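# Move a part from the cabinet rack to the bench

## Task

Lift the part from the rack inside the cabinet and set it down on the bench, with none of the rack's rods moved out of position; then open the gripper so the part is released.

## Robot and tools

Robot: two arms, left_arm and right_arm, each ending in a two-finger gripper. Their URDF root links sit in the scene frame at left_arm (+0.033, +0.302, 0) m, quat_wxyz (+0.998, 0, 0, +0.062), and right_arm (+0.037, -0.337, 0) m, quat_wxyz (+1.000, 0, 0, +0.021). The names are labels only and do not refer to image sides.

Scene frame: origin on the table top midway between the arms, +x out over the table, +z up, left_arm on the +y side. All positions are in metres and all quaternions are wxyz, w first. Gripper frame: the fingers point along its +z and close along its y. end_effector_position is the point between the finger pads, about 1 cm short of the fingertips. Reported hand positions can be wrong, more so at long reach, and motions usually stop a centimetre or more off target, mostly too low.

Row layout, shared by execute_actions and move: one flat list of 16 numbers covering both arms, always, even if only one arm should move: left x, y, z, qw, qx, qy, qz, opening, then the same eight for right_arm. x, y, z and the quaternion are an absolute target pose in the scene frame. Opening runs from -1 (closed) to +1 (fully open, 0.094 m). It is an absolute setting, read on the same scale as grip_measured.

execute_actions(actions): a list of up to 15 actions. Each action is a table of up to 15 rows, and each row lasts one control step (1/30 s). If a table has fewer than 15 rows, its last row is held for the remaining steps, so every action takes 0.5 s. Passing an empty list just returns the state and images. For both arms, an action is refused if any target lies more than 0.6 m from that gripper's current position along any of the gripper's own axes. If any action is malformed, or the first one fails this check against the last reported state, the whole call is refused and nothing moves. On every step the command is clipped to within 70 mm and 16 degrees of the measured pose. Damped IK then follows it, favouring position over orientation. A distant target may need several actions. To keep an orientation fixed, resend the same quaternion in every row instead of copying back the one that was reported.

move(target, speed, blocking): target is one 16-number row giving absolute poses. Each gripper follows a straight path there, turning the shorter way, and all paths end at the same time. Duration is 0.5 to 10 s; anything still travelling at 10 s stops short. speed is in m/s, 0.002 to 0.5, default 0.25, and the turn rate is capped at twice that value in rad/s. The paths ignore obstacles and the other arm. Grippers lag, can stray, and can overshoot the speed, especially with the arm nearly straight. The opening is applied when the move starts. With blocking=false the result comes back after 0.5 s while the motion carries on. Until a result shows it has ended, execute_actions and move are refused, so use wait(0) to check or stop to brake. Faster contact hits harder, and a target set deeper past the contact pushes harder.

wait(seconds): 0 to 10 s, with each arm holding its last command. It returns early if a running move finishes. stop(): brakes the current move, which needs stopping room; the fingers keep moving. zoom_image(camera, region): region is [x0, y0, x1, y1] in pixels, at most 504x504, origin at the top-left, taken from that camera's latest image. Cameras: cam_head_left, cam_head_right, cam_high, cam_low, cam_left_wrist, cam_right_wrist, each 504x504. read_manual(section) returns only the licence texts. finished_scene(scene) ends the scene and reports success. The goal has to still be met at that point.

Results: the state line gives each gripper's pose as `left_arm: …` | `right_arm: …`. It also includes Joint positions (the last value is the finger opening in m), joint torques (offset and noisy), grip_measured, and Hand target lines, which show the pose the controller is currently driving toward. Calls that ran actions also list per-step positions; HELD flags steps where that arm was held back. A move result adds a 'move:' line giving the ending (done, off_target, moving, held, fault), any limits (paced = pose was clipped; held = some steps blocked, after which the arm can run faster than the set speed), and each gripper's distance from its target. If only one arm is named, the other one finished normally. 'pose unreachable' means the clearance check changed or blocked that arm's command. FAULT and MOTOR HOT / OVER-TEMPERATURE lines report stops. At 90 °C the arm halts for 10 s, and at 100 °C it goes limp and drops.

Joint ranges (rad): waist -2.618 to 3.054, shoulder 0 to 3.142, elbow 0 to 3.142, wrist pitch and yaw -1.571 to 1.571, wrist roll -2.094 to 2.094. The elbow stops just short of straight.

Gripping: the fingers go to the grip_measured value you command. To hold something, command roughly 0.03 below the grip_measured reading at contact; a smaller gap gives a lighter grip. Readings can be off by about 1 mm. Pad force is roughly 50 to 62 N, lower on thin parts.

Avoid: disturbing the rack's rods, dropping or slipping the part, knocking anything off the table, collisions or pressing between the arms, hard impacts, and long loaded holds that heat the motors. Brief tugs on the part may occur. An arm that should stay put needs its full last reported pose and opening resent on every call.

Each tool is called by a JSON object that holds its "api" and its "payload", one argument or row to a line.

## Session

{"api": "execute_actions", "payload": {
  "actions": []
}}

Scene clock: 0.00 s.
left_arm: end_effector_position=(+0.1618, +0.4687, +0.2521) grip_measured=+1.000 end_effector_quat_wxyz=(+0.135, +0.257, +0.947, +0.136) | right_arm: end_effector_position=(+0.3281, +0.0454, +0.2382) grip_measured=+1.000 end_effector_quat_wxyz=(+0.213, -0.204, +0.722, +0.626)
Joint positions: left_arm=[ 0.956  1.138  1.418 -1.519  0.2    1.575  0.094] | right_arm=[ 0.584  1.69   1.015  0.475 -0.881  0.813  0.094]
Joint velocities: left_arm=[-0.012 -0.002  0.002 -0.051  0.007  0.007  0.   ] | right_arm=[-0.022 -0.012  0.017 -0.007  0.022  0.022  0.   ]
Joint torques (N m, as the arm reports them, + toward a larger angle): no reading
Hand target (left_arm): +0.164, +0.468, +0.258; +0.145, +0.257, +0.945, +0.144
Hand target (right_arm): +0.328, +0.045, +0.241; +0.214, -0.206, +0.721, +0.626

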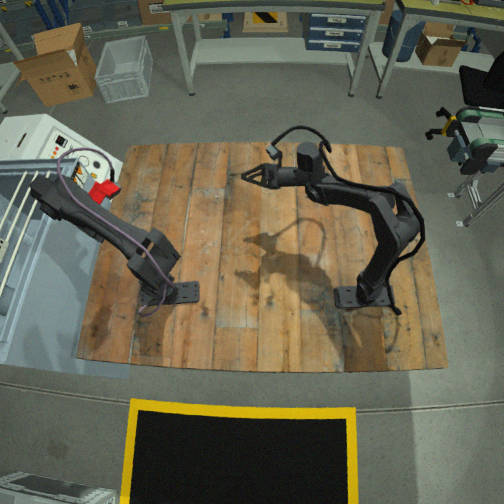

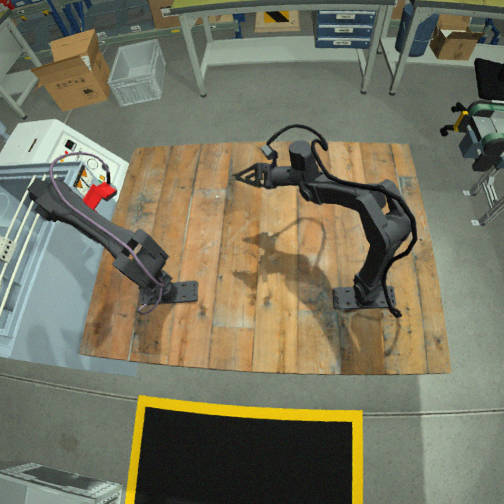

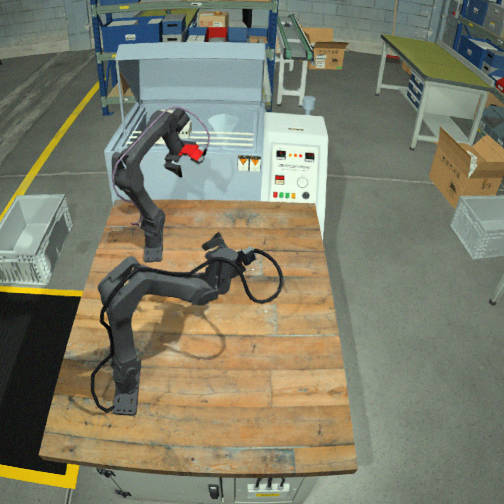

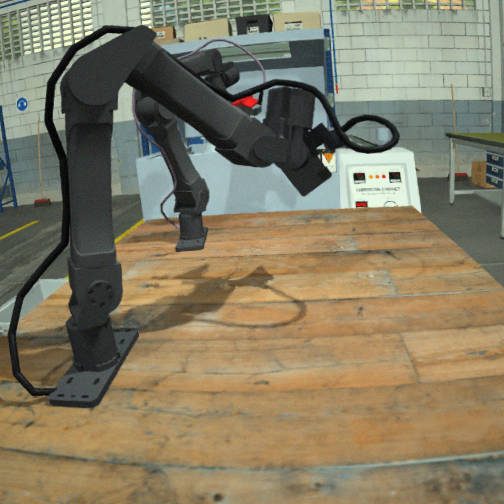

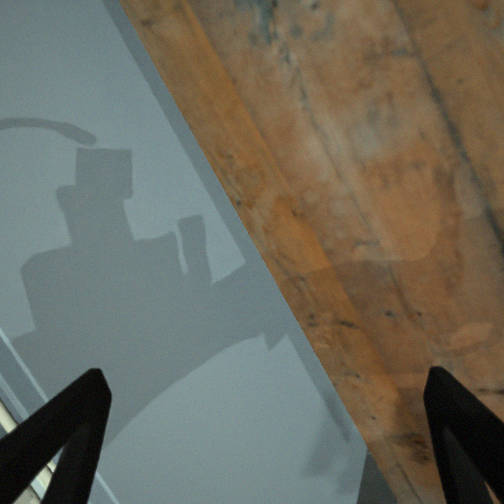

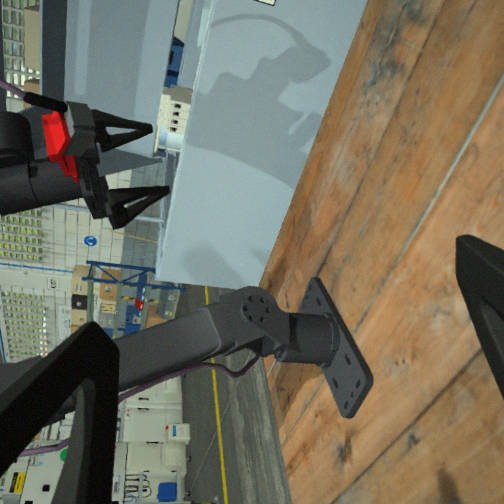

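{"api": "zoom_image", "payload": {
  "camera": "cam_high",
  "region": [90, 40, 340, 220]
}}

{"api": "zoom_image", "payload": {
  "camera": "cam_head_right",
  "region": [0, 110, 150, 370]
}}

Region (90, 40, 340, 220) of cam_high's 504x504 image, scaled by 2.016, with more detail than that image has; it fills the top 363 rows of this view, and the rest is white.

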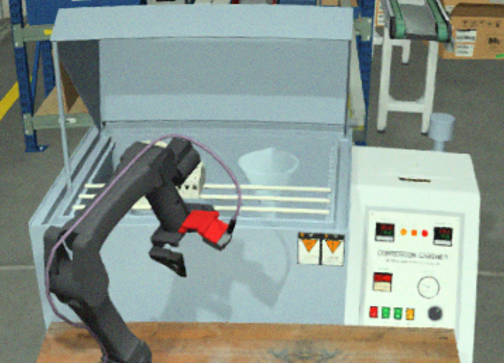

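Region (0, 110, 150, 370) of cam_head_right's 504x504 image, scaled by 1.938, with more detail than that image has; it fills the left 291 columns of this view, and the rest is white.

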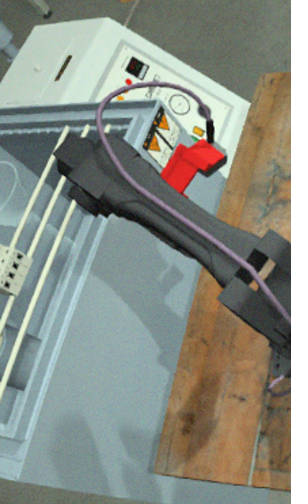

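{"api": "move", "payload": {
  "target": [0.12,0.48,0.36,-0.183,0.683,-0.683,-0.183,1,0.328,0.045,0.241,0.214,-0.206,0.721,0.626,1],
  "speed": 0.3
}}

Scene clock: 18.17 s.
left_arm: end_effector_position=(+0.1251, +0.4867, +0.3408) grip_measured=+1.000 end_effector_quat_wxyz=(+0.273, -0.646, +0.690, +0.177) | right_arm: end_effector_position=(+0.3281, +0.0455, +0.2383) grip_measured=+1.000 end_effector_quat_wxyz=(+0.213, -0.204, +0.722, +0.626)
Joint positions: left_arm=[ 0.743  1.073  1.675 -1.562 -0.278 -0.551  0.094] | right_arm=[ 0.584  1.69   1.015  0.476 -0.881  0.813  0.094]
Joint velocities: left_arm=[-0.002 -0.007 -0.007 -0.095 -0.066 -0.037  0.   ] | right_arm=[ 0.007 -0.017  0.002  0.022 -0.007  0.022  0.   ]
Joint torques (N m, as the arm reports them, + toward a larger angle): left_arm=[-0.86 -2.54  8.66  1.39 -0.25 -0.06] | right_arm=[-0.15 -8.99  7.11  1.77 -0.17 -0.04]
Hand target (left_arm): +0.120, +0.482, +0.358; -0.304, +0.644, -0.678, -0.185
Hand target (right_arm): +0.328, +0.045, +0.241; +0.214, -0.206, +0.721, +0.626
Off the commanded pose (left_arm): 0.021 m, 11 deg.
Off the commanded pose (right_arm): 0.003 m, 0 deg.
joint sent to its limit (left arm) — the command would take joint 4 (wrist pitch) past its lower limit, so that joint was sent only as far as its limit.
move: off_target (left_arm)

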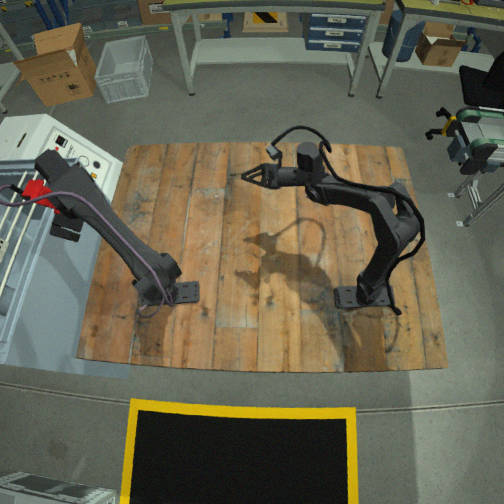

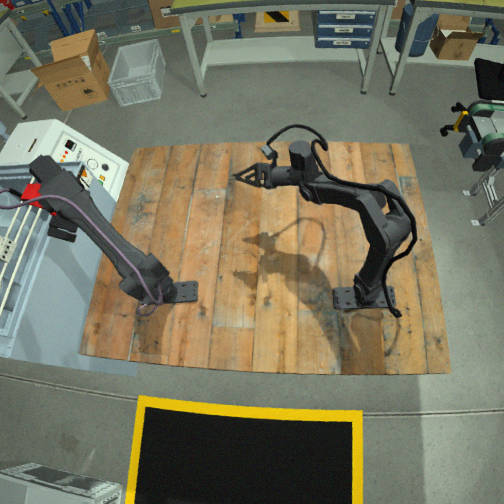

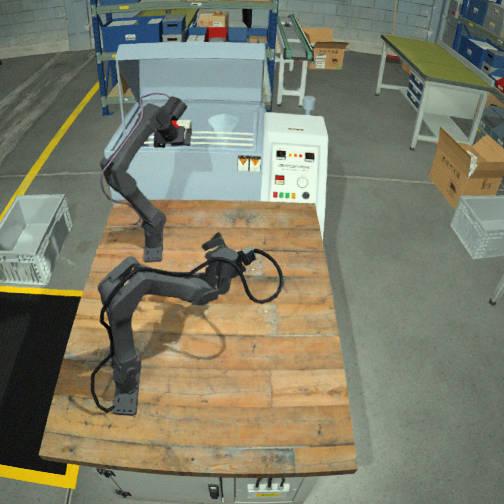

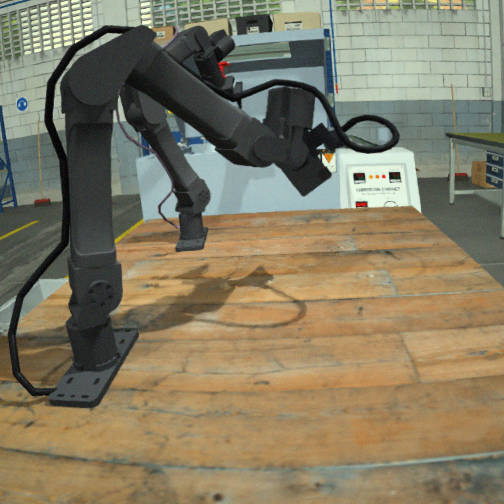

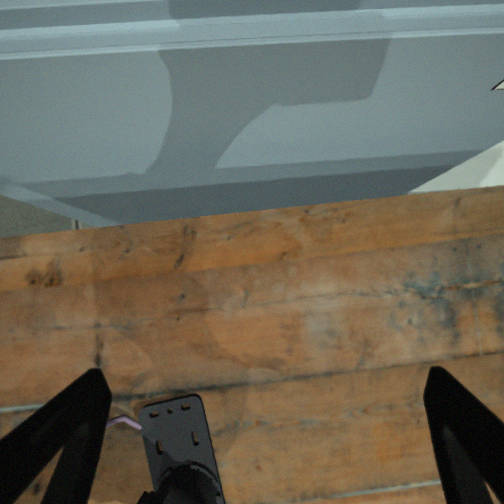

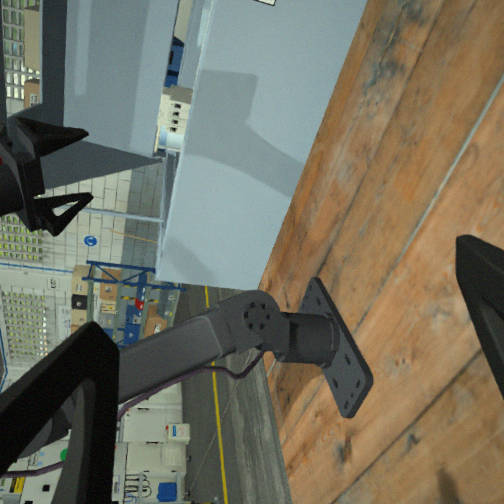

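{"api": "move", "payload": {
  "target": [0.12,0.60,0.37,-0.271,0.653,-0.653,-0.271,1,0.328,0.045,0.241,0.214,-0.206,0.721,0.626,1],
  "speed": 0.2
}}

Scene clock: 26.23 s.
left_arm: end_effector_position=(+0.1229, +0.5910, +0.3506) grip_measured=+1.000 end_effector_quat_wxyz=(+0.243, -0.655, +0.669, +0.253) | right_arm: end_effector_position=(+0.3281, +0.0455, +0.2383) grip_measured=+1.000 end_effector_quat_wxyz=(+0.213, -0.204, +0.722, +0.626)
Joint positions: left_arm=[ 0.958  1.345  1.817 -1.389 -0.319 -0.358  0.094] | right_arm=[ 0.584  1.69   1.015  0.476 -0.881  0.813  0.094]
Joint velocities: left_arm=[-0.012  0.002  0.007 -0.007 -0.007  0.022  0.   ] | right_arm=[-0.017  0.007 -0.002  0.022  0.022  0.007  0.   ]
Joint torques (N m, as the arm reports them, + toward a larger angle): left_arm=[ 0.77 -2.93  9.52  1.83 -0.24  0.05] | right_arm=[-0.16 -8.98  7.1   1.77 -0.16 -0.04]
Hand target (left_arm): +0.121, +0.599, +0.370; -0.272, +0.653, -0.653, -0.271
Hand target (right_arm): +0.328, +0.045, +0.241; +0.214, -0.206, +0.721, +0.626
Off the commanded pose (left_arm): 0.022 m, 4 deg.
Off the commanded pose (right_arm): 0.003 m, 0 deg.
move: off_target (left_arm)

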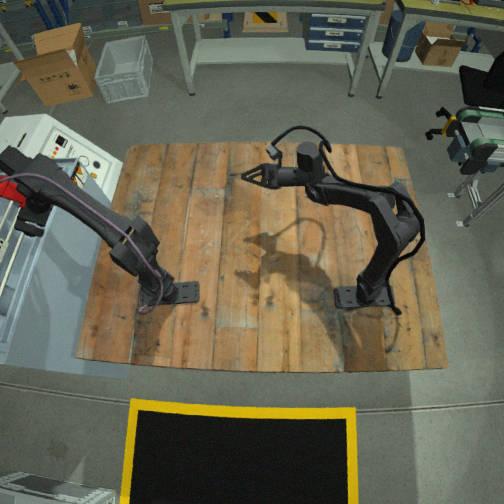

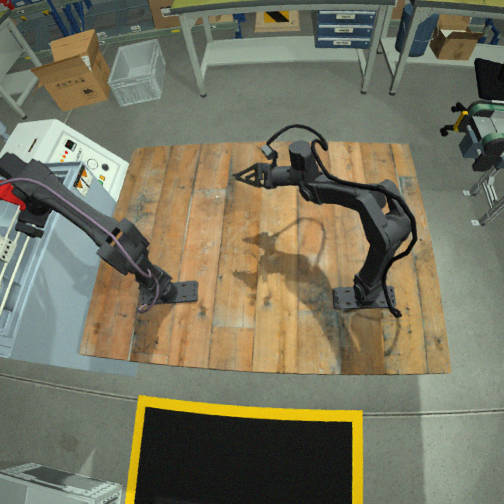

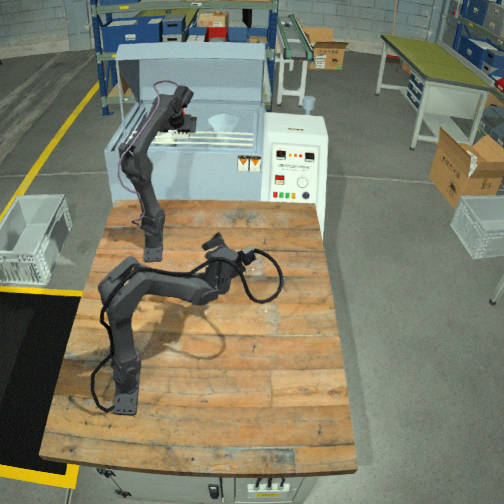

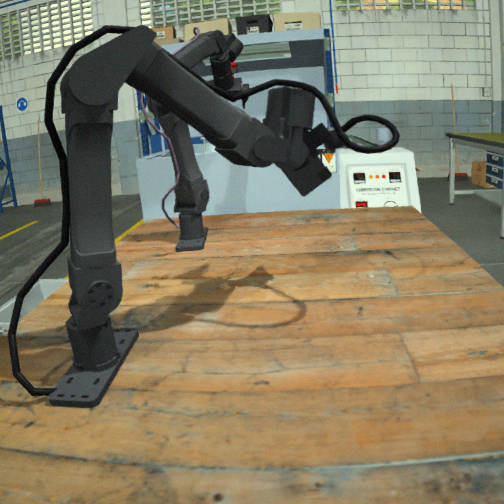

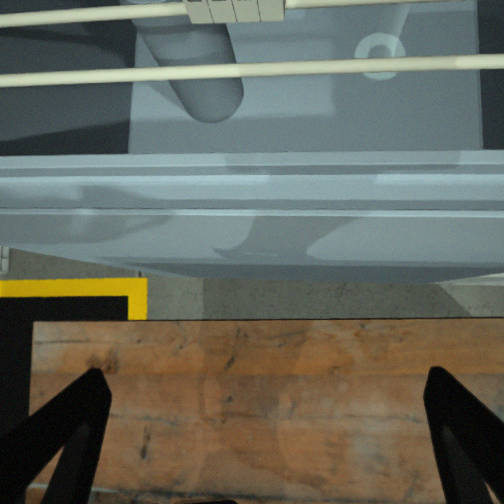

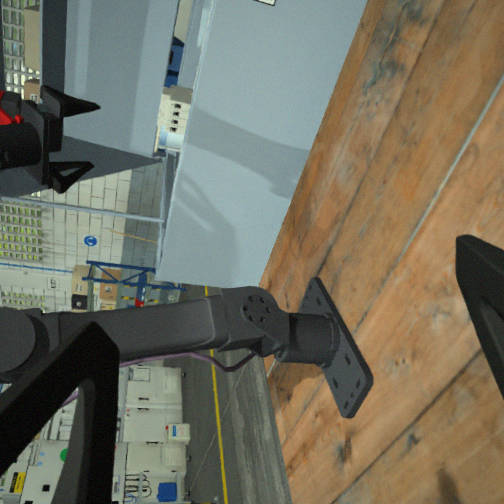

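{"api": "move", "payload": {
  "target": [0.12,0.70,0.37,-0.354,0.612,-0.612,-0.354,1,0.328,0.045,0.241,0.214,-0.206,0.721,0.626,1],
  "speed": 0.2
}}

Scene clock: 35.57 s.
left_arm: end_effector_position=(+0.1236, +0.6942, +0.3664) grip_measured=+1.000 end_effector_quat_wxyz=(+0.345, -0.612, +0.620, +0.348) | right_arm: end_effector_position=(+0.3281, +0.0455, +0.2383) grip_measured=+1.000 end_effector_quat_wxyz=(+0.213, -0.204, +0.722, +0.626)
Joint positions: left_arm=[ 1.086  1.4    1.649 -0.826 -0.304 -0.182  0.094] | right_arm=[ 0.584  1.69   1.015  0.476 -0.881  0.813  0.094]
Joint velocities: left_arm=[-0.007  0.007  0.002  0.051  0.095 -0.007  0.   ] | right_arm=[-0.022 -0.017 -0.012 -0.007 -0.007  0.007  0.   ]
Joint torques (N m, as the arm reports them, + toward a larger angle): left_arm=[ 0.78 -4.45  6.2   2.21 -0.06  0.05] | right_arm=[-0.16 -8.98  7.11  1.77 -0.16 -0.04]
Hand target (left_arm): +0.121, +0.700, +0.370; -0.354, +0.611, -0.613, -0.355
Hand target (right_arm): +0.328, +0.045, +0.241; +0.214, -0.206, +0.721, +0.626
Off the commanded pose (left_arm): 0.008 m, 2 deg.
Off the commanded pose (right_arm): 0.003 m, 0 deg.
move: done

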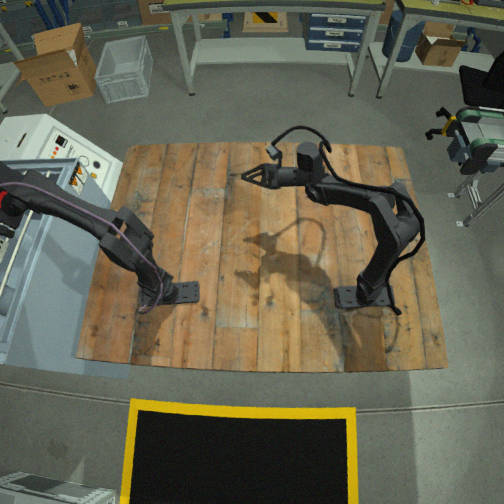

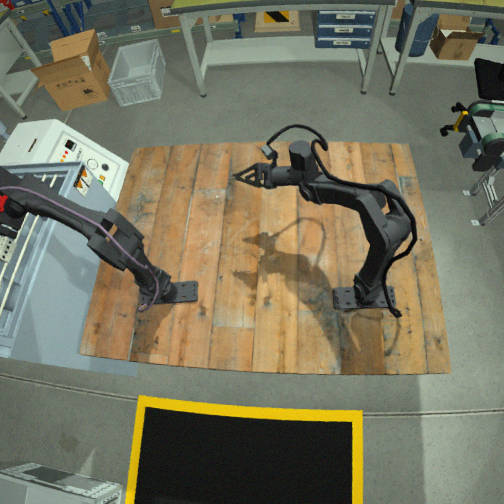

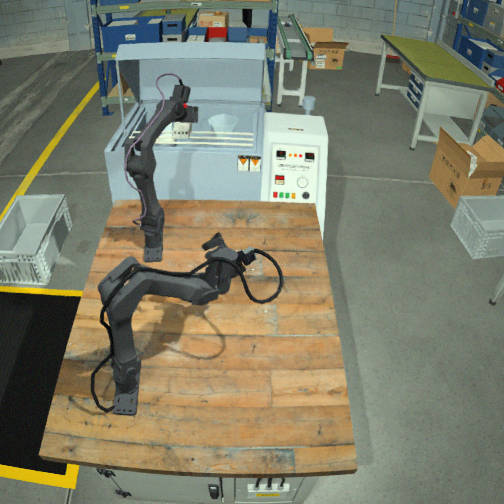

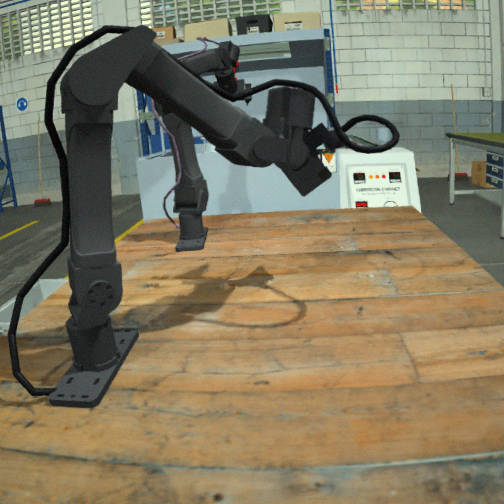

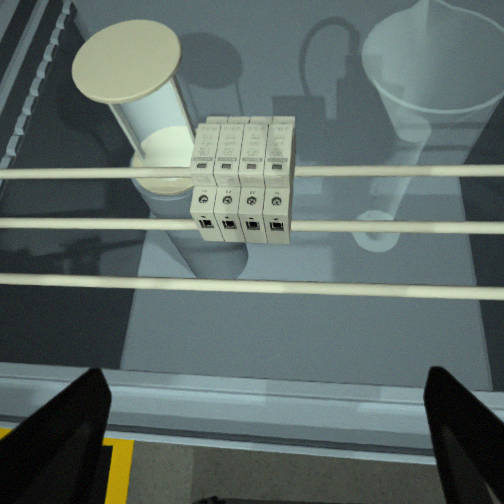

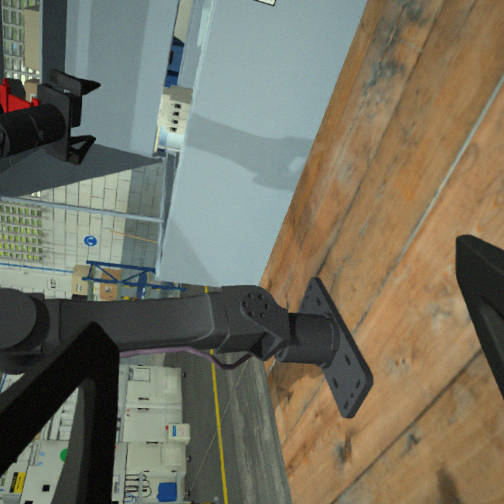

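{"api": "move", "payload": {
  "target": [0.113,0.78,0.32,-0.354,0.612,-0.612,-0.354,1,0.328,0.045,0.241,0.214,-0.206,0.721,0.626,1],
  "speed": 0.15
}}

Scene clock: 51.10 s.
left_arm: end_effector_position=(+0.1161, +0.7752, +0.3089) grip_measured=+1.000 end_effector_quat_wxyz=(+0.338, -0.618, +0.622, +0.342) | right_arm: end_effector_position=(+0.3281, +0.0455, +0.2383) grip_measured=+1.000 end_effector_quat_wxyz=(+0.213, -0.204, +0.722, +0.626)
Joint positions: left_arm=[ 1.192  1.61   1.613 -0.585 -0.217 -0.131  0.094] | right_arm=[ 0.584  1.69   1.015  0.476 -0.881  0.813  0.094]
Joint velocities: left_arm=[-0.012  0.002  0.002 -0.066  0.066  0.037  0.   ] | right_arm=[-0.007  0.007 -0.007  0.007 -0.066 -0.022  0.   ]
Joint torques (N m, as the arm reports them, + toward a larger angle): left_arm=[ 0.58 -7.12  7.56  2.2  -0.03  0.06] | right_arm=[-0.16 -8.98  7.11  1.77 -0.16 -0.04]
Hand target (left_arm): +0.114, +0.779, +0.320; -0.354, +0.612, -0.612, -0.354
Hand target (right_arm): +0.328, +0.045, +0.241; +0.214, -0.206, +0.721, +0.626
Off the commanded pose (left_arm): 0.012 m, 3 deg.
Off the commanded pose (right_arm): 0.003 m, 0 deg.
move: off_target (left_arm)

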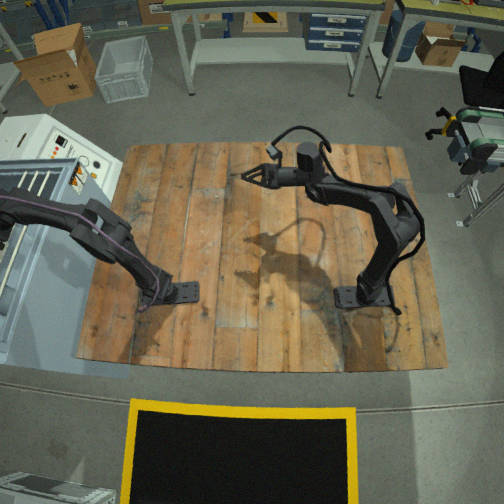

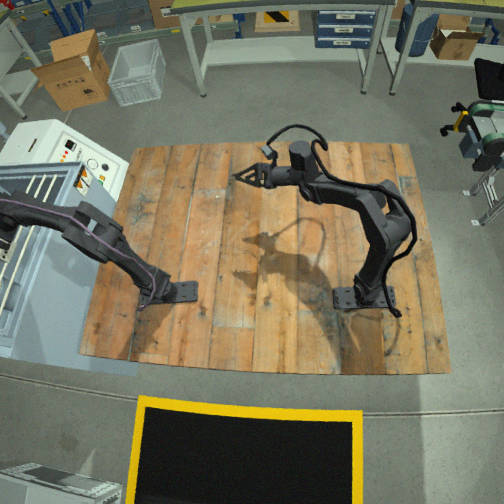

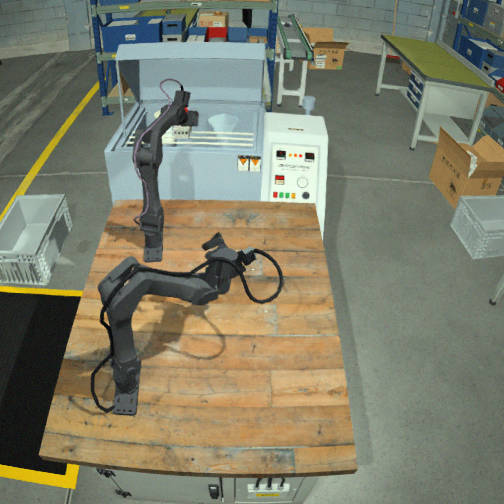

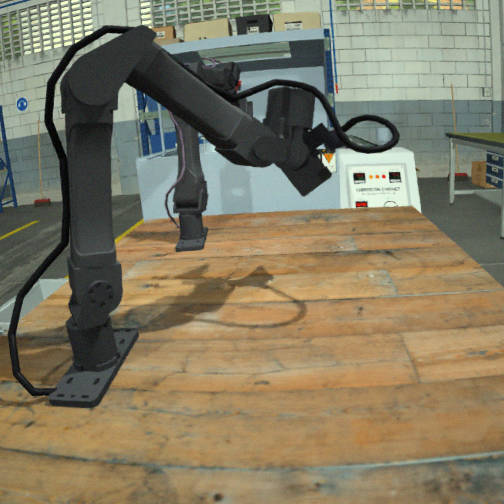

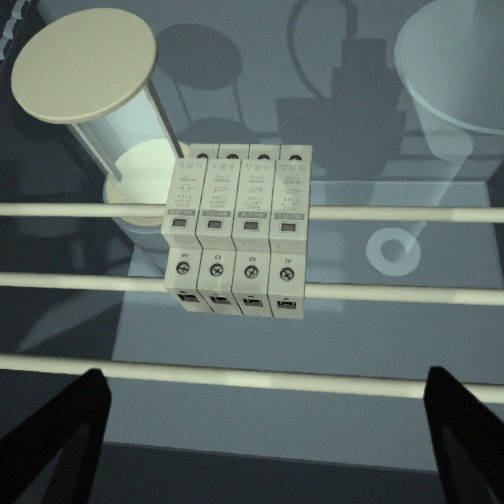

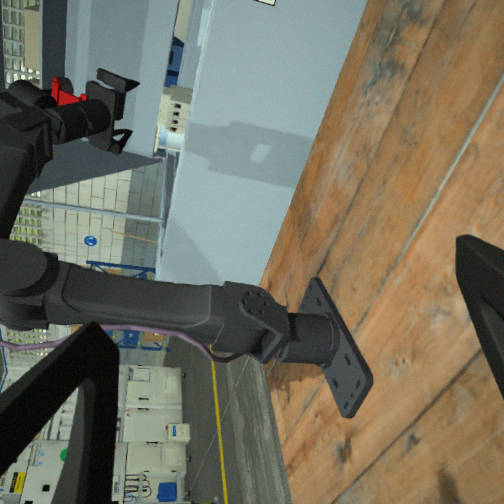

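{"api": "move", "payload": {
  "target": [0.089,0.805,0.275,-0.354,0.612,-0.612,-0.354,1,0.328,0.045,0.241,0.214,-0.206,0.721,0.626,1],
  "speed": 0.1
}}

Scene clock: 62.50 s.
left_arm: end_effector_position=(+0.0917, +0.8007, +0.2669) grip_measured=+1.000 end_effector_quat_wxyz=(+0.341, -0.618, +0.620, +0.343) | right_arm: end_effector_position=(+0.3281, +0.0455, +0.2383) grip_measured=+1.000 end_effector_quat_wxyz=(+0.213, -0.204, +0.722, +0.626)
Joint positions: left_arm=[ 1.278  1.655  1.485 -0.397 -0.145 -0.087  0.094] | right_arm=[ 0.584  1.69   1.015  0.476 -0.881  0.813  0.094]
Joint velocities: left_arm=[-0.017  0.002 -0.002  0.037  0.007 -0.022  0.   ] | right_arm=[ 0.002 -0.007  0.002 -0.051  0.037 -0.037  0.   ]
Joint torques (N m, as the arm reports them, + toward a larger angle): left_arm=[ 0.55 -7.54  7.3   2.25  0.02  0.03] | right_arm=[-0.16 -8.99  7.1   1.77 -0.16 -0.04]
Hand target (left_arm): +0.089, +0.805, +0.275; -0.354, +0.612, -0.612, -0.354
Hand target (right_arm): +0.328, +0.045, +0.241; +0.214, -0.206, +0.721, +0.626
Off the commanded pose (left_arm): 0.010 m, 2 deg.
Off the commanded pose (right_arm): 0.003 m, 0 deg.
move: done

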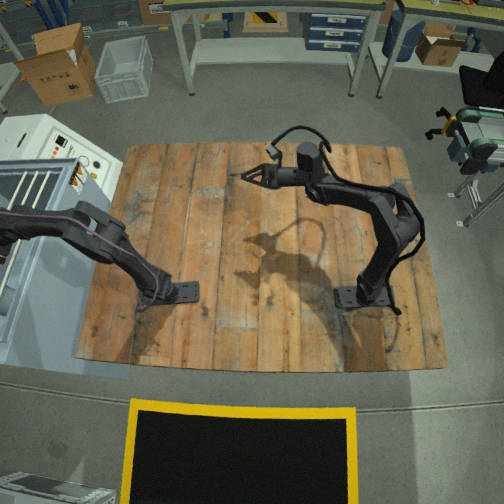

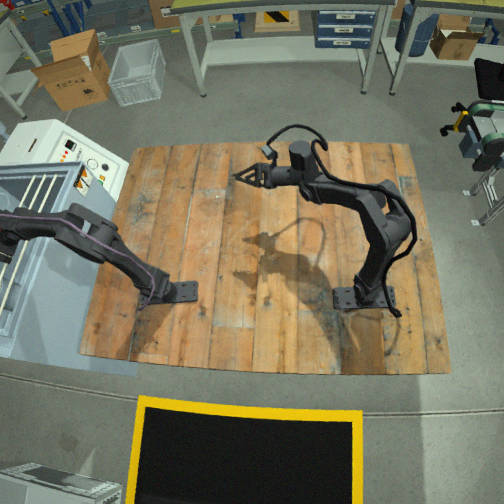

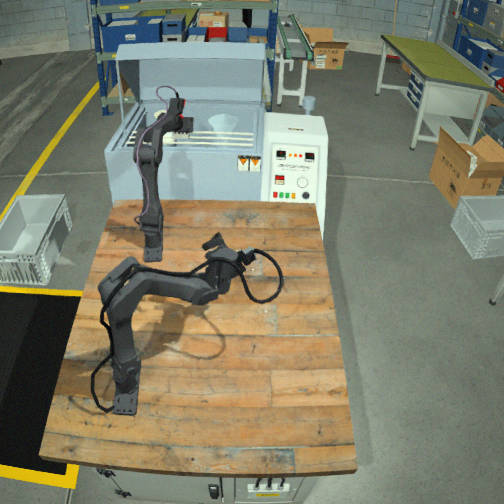

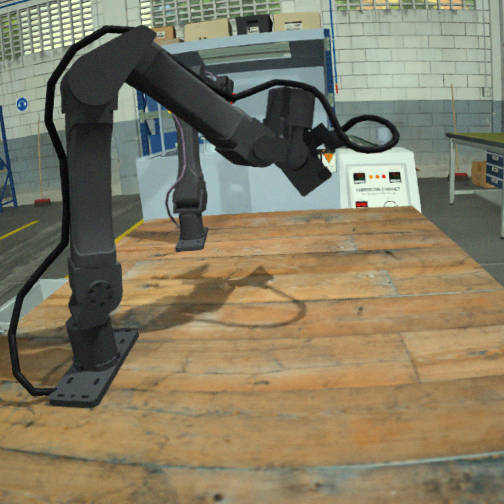

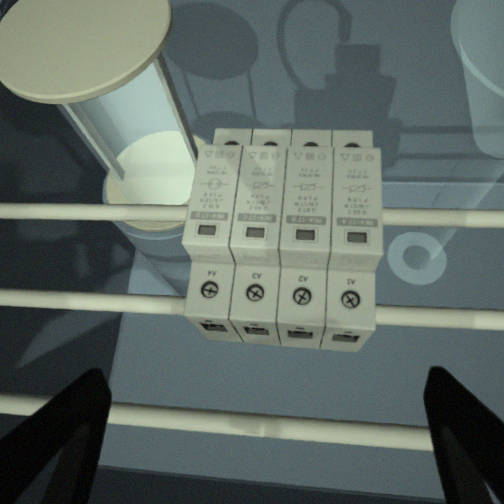

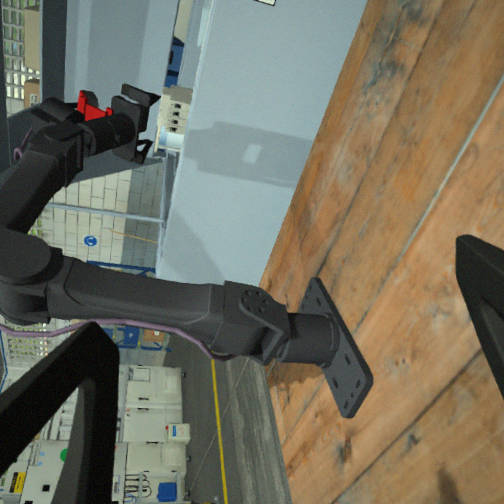

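{"api": "move", "payload": {
  "target": [0.091,0.84,0.248,-0.363,0.596,-0.628,-0.345,1,0.328,0.045,0.241,0.214,-0.206,0.721,0.626,1],
  "speed": 0.06
}}

Scene clock: 90.93 s.
left_arm: end_effector_position=(+0.0944, +0.8296, +0.2253) grip_measured=+1.000 end_effector_quat_wxyz=(+0.340, -0.606, +0.642, +0.325) | right_arm: end_effector_position=(+0.3281, +0.0455, +0.2383) grip_measured=+1.000 end_effector_quat_wxyz=(+0.213, -0.204, +0.722, +0.626)
Joint positions: left_arm=[ 1.305  1.776  1.485 -0.303 -0.076 -0.044  0.094] | right_arm=[ 0.584  1.69   1.015  0.476 -0.881  0.813  0.094]
Joint velocities: left_arm=[-0.017  0.002 -0.012 -0.037 -0.007  0.022  0.   ] | right_arm=[-0.007  0.007  0.032 -0.007  0.066 -0.007  0.   ]
Joint torques (N m, as the arm reports them, + toward a larger angle): left_arm=[ 0.66 -8.39 10.26  2.22  0.05  0.06] | right_arm=[-0.16 -8.99  7.11  1.77 -0.16 -0.04]
Hand target (left_arm): +0.091, +0.838, +0.249; -0.363, +0.595, -0.628, -0.345
Hand target (right_arm): +0.328, +0.045, +0.241; +0.214, -0.206, +0.721, +0.626
Off the commanded pose (left_arm): 0.025 m, 4 deg.
Off the commanded pose (right_arm): 0.003 m, 0 deg.
move: off_target (left_arm)

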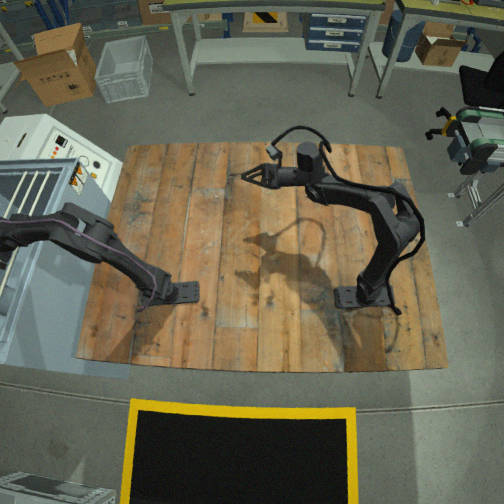

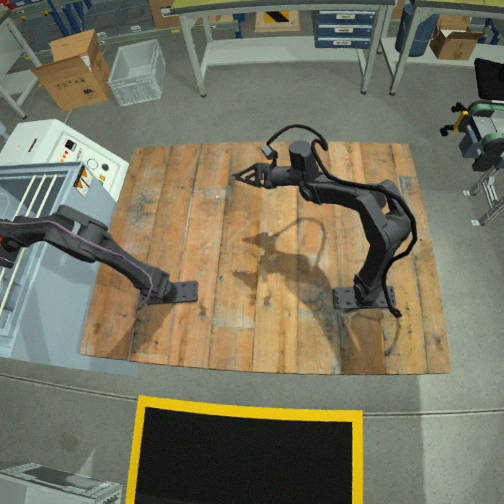

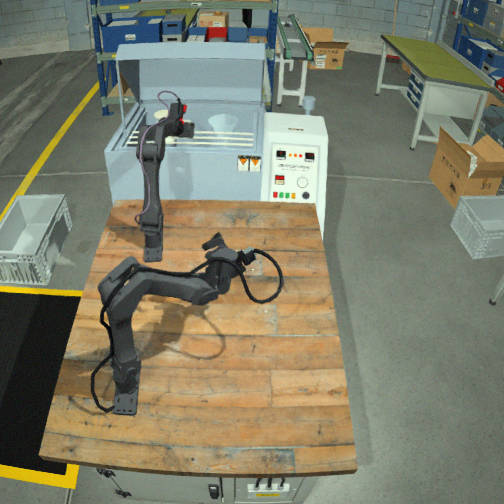

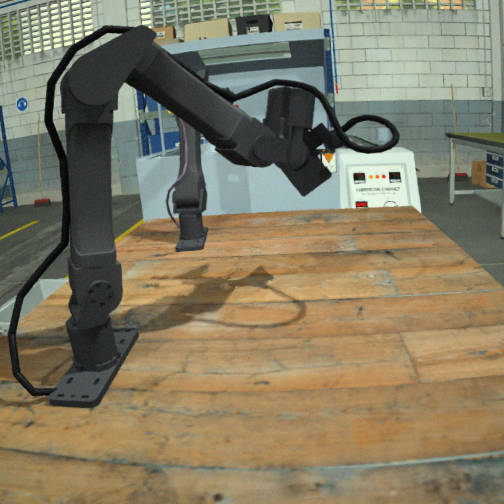

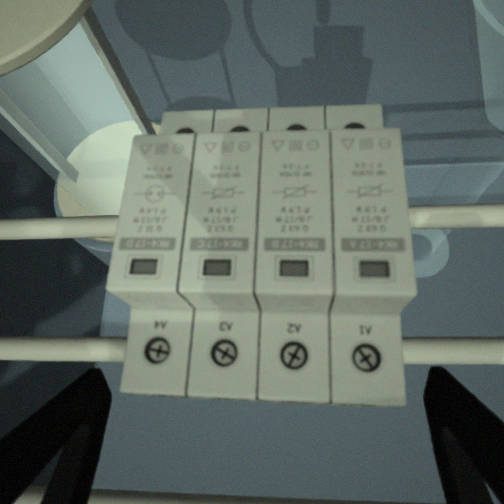

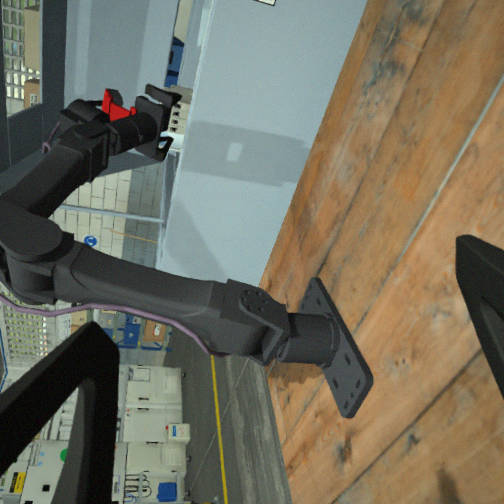

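{"api": "move", "payload": {
  "target": [0.092,0.872,0.253,-0.363,0.596,-0.628,-0.345,1,0.328,0.045,0.241,0.214,-0.206,0.721,0.626,1],
  "speed": 0.05
}}

Scene clock: 94.17 s.
left_arm: end_effector_position=(+0.0958, +0.8646, +0.2290) grip_measured=+1.000 end_effector_quat_wxyz=(+0.346, -0.604, +0.638, +0.330) | right_arm: end_effector_position=(+0.3281, +0.0455, +0.2383) grip_measured=+1.000 end_effector_quat_wxyz=(+0.213, -0.204, +0.722, +0.626)
Joint positions: left_arm=[ 1.313  1.903  1.647 -0.32  -0.07  -0.041  0.094] | right_arm=[ 0.584  1.69   1.015  0.476 -0.881  0.813  0.094]
Joint velocities: left_arm=[-0.002 -0.007 -0.002 -0.022 -0.022  0.066  0.   ] | right_arm=[ 0.002 -0.007  0.002 -0.051 -0.022 -0.095  0.   ]
Joint torques (N m, as the arm reports them, + toward a larger angle): left_arm=[ 0.64 -9.25 11.92  1.9   0.03  0.04] | right_arm=[-0.16 -8.99  7.11  1.77 -0.17 -0.04]
Hand target (left_arm): +0.092, +0.871, +0.253; -0.363, +0.596, -0.628, -0.346
Hand target (right_arm): +0.328, +0.045, +0.241; +0.214, -0.206, +0.721, +0.626
Off the commanded pose (left_arm): 0.025 m, 3 deg.
Off the commanded pose (right_arm): 0.003 m, 0 deg.
move: off_target (left_arm)

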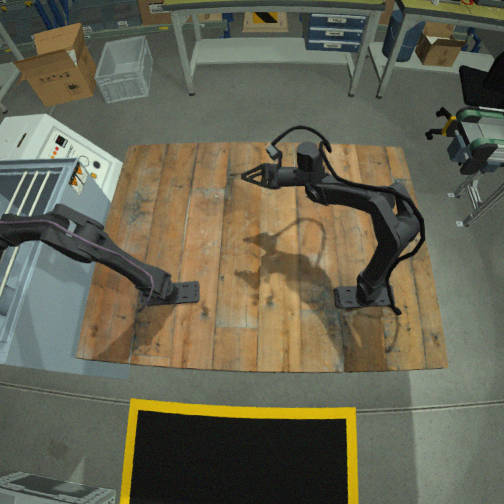

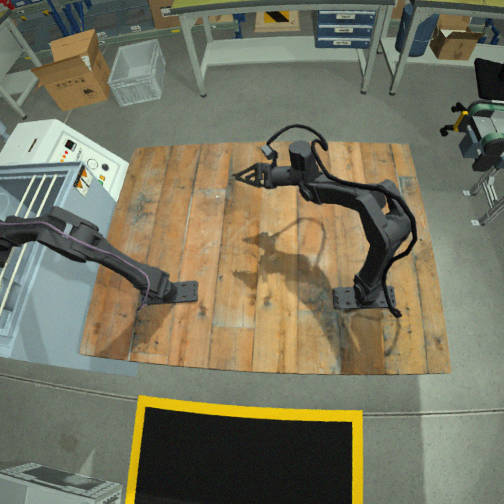

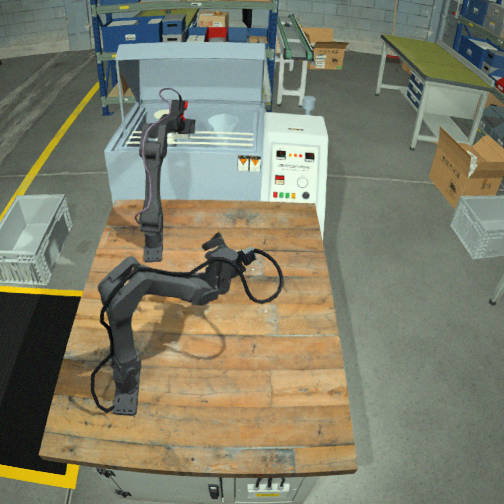

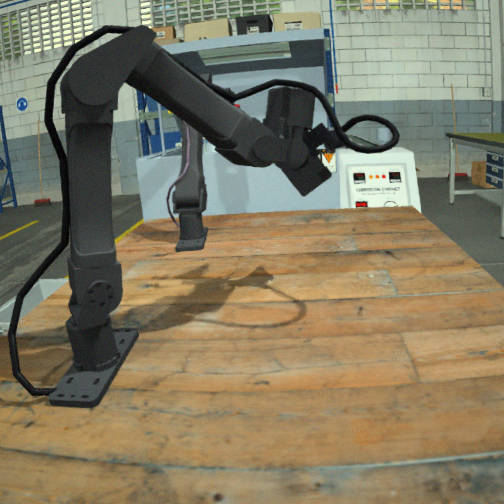

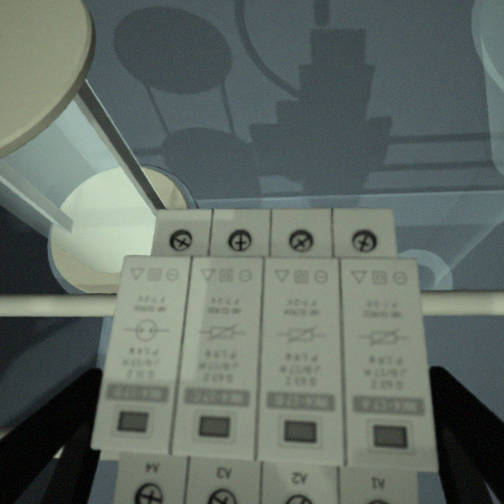

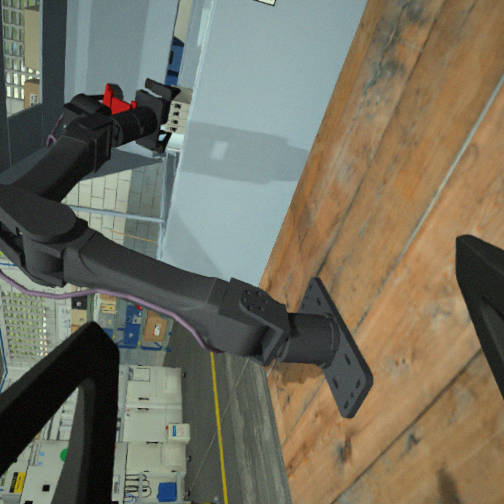

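{"api": "execute_actions", "payload": {
  "actions": [
    [[0.092,0.872,0.253,-0.363,0.596,-0.628,-0.345,0.9,0.328,0.045,0.241,0.214,-0.206,0.721,0.626,1],[0.092,0.872,0.253,-0.363,0.596,-0.628,-0.345,0.85,0.328,0.045,0.241,0.214,-0.206,0.721,0.626,1],[0.092,0.872,0.253,-0.363,0.596,-0.628,-0.345,0.8,0.328,0.045,0.241,0.214,-0.206,0.721,0.626,1],[0.092,0.872,0.253,-0.363,0.596,-0.628,-0.345,0.75,0.328,0.045,0.241,0.214,-0.206,0.721,0.626,1],[0.092,0.872,0.253,-0.363,0.596,-0.628,-0.345,0.7,0.328,0.045,0.241,0.214,-0.206,0.721,0.626,1],[0.092,0.872,0.253,-0.363,0.596,-0.628,-0.345,0.67,0.328,0.045,0.241,0.214,-0.206,0.721,0.626,1],[0.092,0.872,0.253,-0.363,0.596,-0.628,-0.345,0.64,0.328,0.045,0.241,0.214,-0.206,0.721,0.626,1],[0.092,0.872,0.253,-0.363,0.596,-0.628,-0.345,0.62,0.328,0.045,0.241,0.214,-0.206,0.721,0.626,1],[0.092,0.872,0.253,-0.363,0.596,-0.628,-0.345,0.6,0.328,0.045,0.241,0.214,-0.206,0.721,0.626,1],[0.092,0.872,0.253,-0.363,0.596,-0.628,-0.345,0.58,0.328,0.045,0.241,0.214,-0.206,0.721,0.626,1],[0.092,0.872,0.253,-0.363,0.596,-0.628,-0.345,0.565,0.328,0.045,0.241,0.214,-0.206,0.721,0.626,1],[0.092,0.872,0.253,-0.363,0.596,-0.628,-0.345,0.55,0.328,0.045,0.241,0.214,-0.206,0.721,0.626,1],[0.092,0.872,0.253,-0.363,0.596,-0.628,-0.345,0.535,0.328,0.045,0.241,0.214,-0.206,0.721,0.626,1],[0.092,0.872,0.253,-0.363,0.596,-0.628,-0.345,0.52,0.328,0.045,0.241,0.214,-0.206,0.721,0.626,1],[0.092,0.872,0.253,-0.363,0.596,-0.628,-0.345,0.5,0.328,0.045,0.241,0.214,-0.206,0.721,0.626,1]],
    [[0.092,0.872,0.253,-0.363,0.596,-0.628,-0.345,0.5,0.328,0.045,0.241,0.214,-0.206,0.721,0.626,1]]
  ]
}}

Scene clock: 102.47 s.
left_arm: end_effector_position=(+0.0974, +0.8644, +0.2289) grip_measured=+0.529 end_effector_quat_wxyz=(+0.348, -0.602, +0.640, +0.327) | right_arm: end_effector_position=(+0.3281, +0.0455, +0.2383) grip_measured=+1.000 end_effector_quat_wxyz=(+0.213, -0.204, +0.722, +0.626)
Joint positions: left_arm=[ 1.313  1.903  1.647 -0.321 -0.06  -0.039  0.072] | right_arm=[ 0.584  1.69   1.015  0.476 -0.881  0.813  0.094]
Joint velocities: left_arm=[-0.012  0.007 -0.007 -0.051  0.022 -0.051  0.001] | right_arm=[ 0.007 -0.017  0.007  0.022  0.051 -0.022  0.   ]
Joint torques (N m, as the arm reports them, + toward a larger angle): left_arm=[ 0.69 -9.34 11.76  1.93 -0.04  0.04] | right_arm=[-0.16 -8.98  7.11  1.77 -0.16 -0.04]
Hand target (left_arm): +0.092, +0.871, +0.253; -0.363, +0.596, -0.628, -0.345
Hand target (right_arm): +0.328, +0.045, +0.241; +0.214, -0.206, +0.721, +0.626
Off the commanded pose (left_arm): 0.026 m, 3 deg.
Off the commanded pose (right_arm): 0.003 m, 0 deg.
Step readings (end_effector_position; steps 1 to 15: 1st action; 16 to 30: 2nd action):
0: left_arm (+0.0958, +0.8645, +0.2289) | right_arm (+0.3281, +0.0455, +0.2383)
1: left_arm (+0.0959, +0.8645, +0.2289) | right_arm (+0.3281, +0.0455, +0.2383)
2: left_arm (+0.0959, +0.8645, +0.2289) | right_arm (+0.3281, +0.0455, +0.2383)
4: left_arm (+0.0959, +0.8645, +0.2289) | right_arm (+0.3281, +0.0455, +0.2383)
8: left_arm (+0.0961, +0.8645, +0.2289) | right_arm (+0.3281, +0.0455, +0.2383)
15: left_arm (+0.0974, +0.8644, +0.2289) | right_arm (+0.3281, +0.0455, +0.2383)
16: left_arm (+0.0974, +0.8644, +0.2289) | right_arm (+0.3281, +0.0455, +0.2383)
17: left_arm (+0.0974, +0.8644, +0.2289) | right_arm (+0.3281, +0.0455, +0.2383)
19: left_arm (+0.0974, +0.8644, +0.2289) | right_arm (+0.3281, +0.0455, +0.2383)
23: left_arm (+0.0974, +0.8644, +0.2289) | right_arm (+0.3281, +0.0455, +0.2383)
30: end_effector_position above

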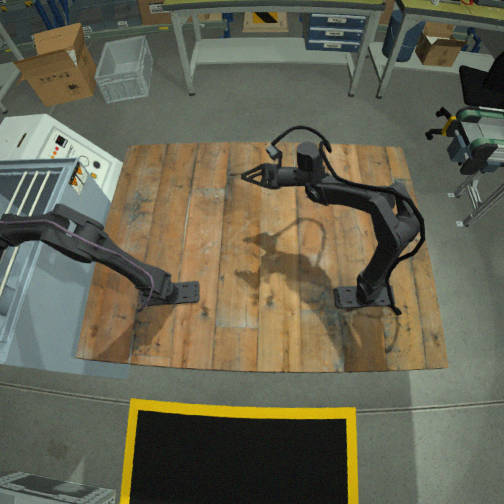

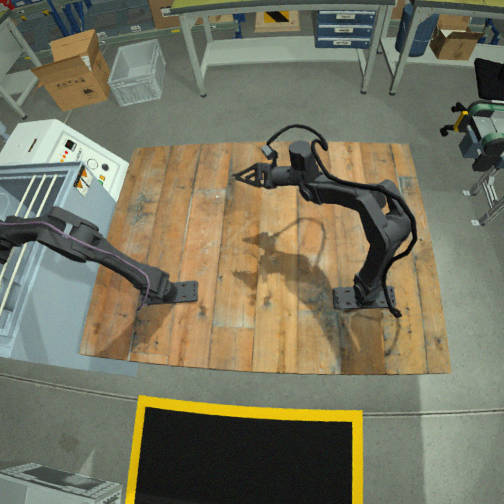

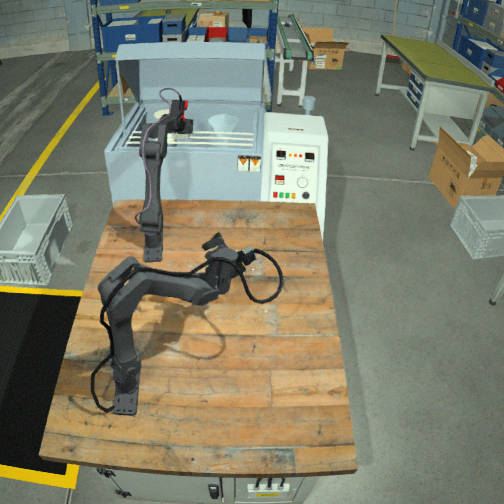

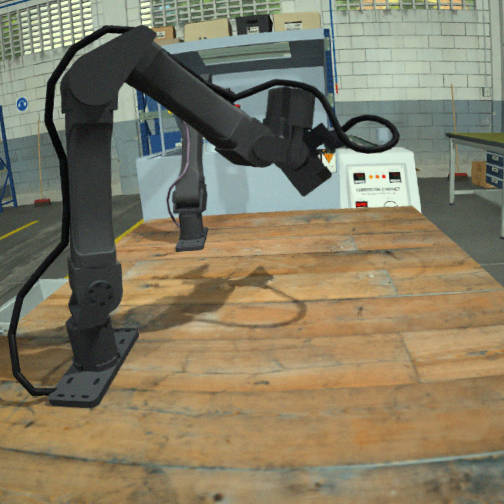

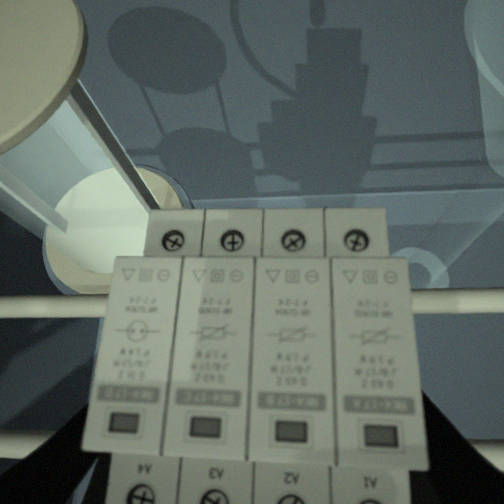

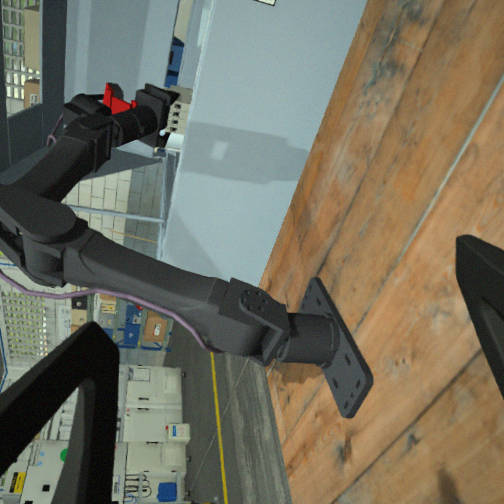

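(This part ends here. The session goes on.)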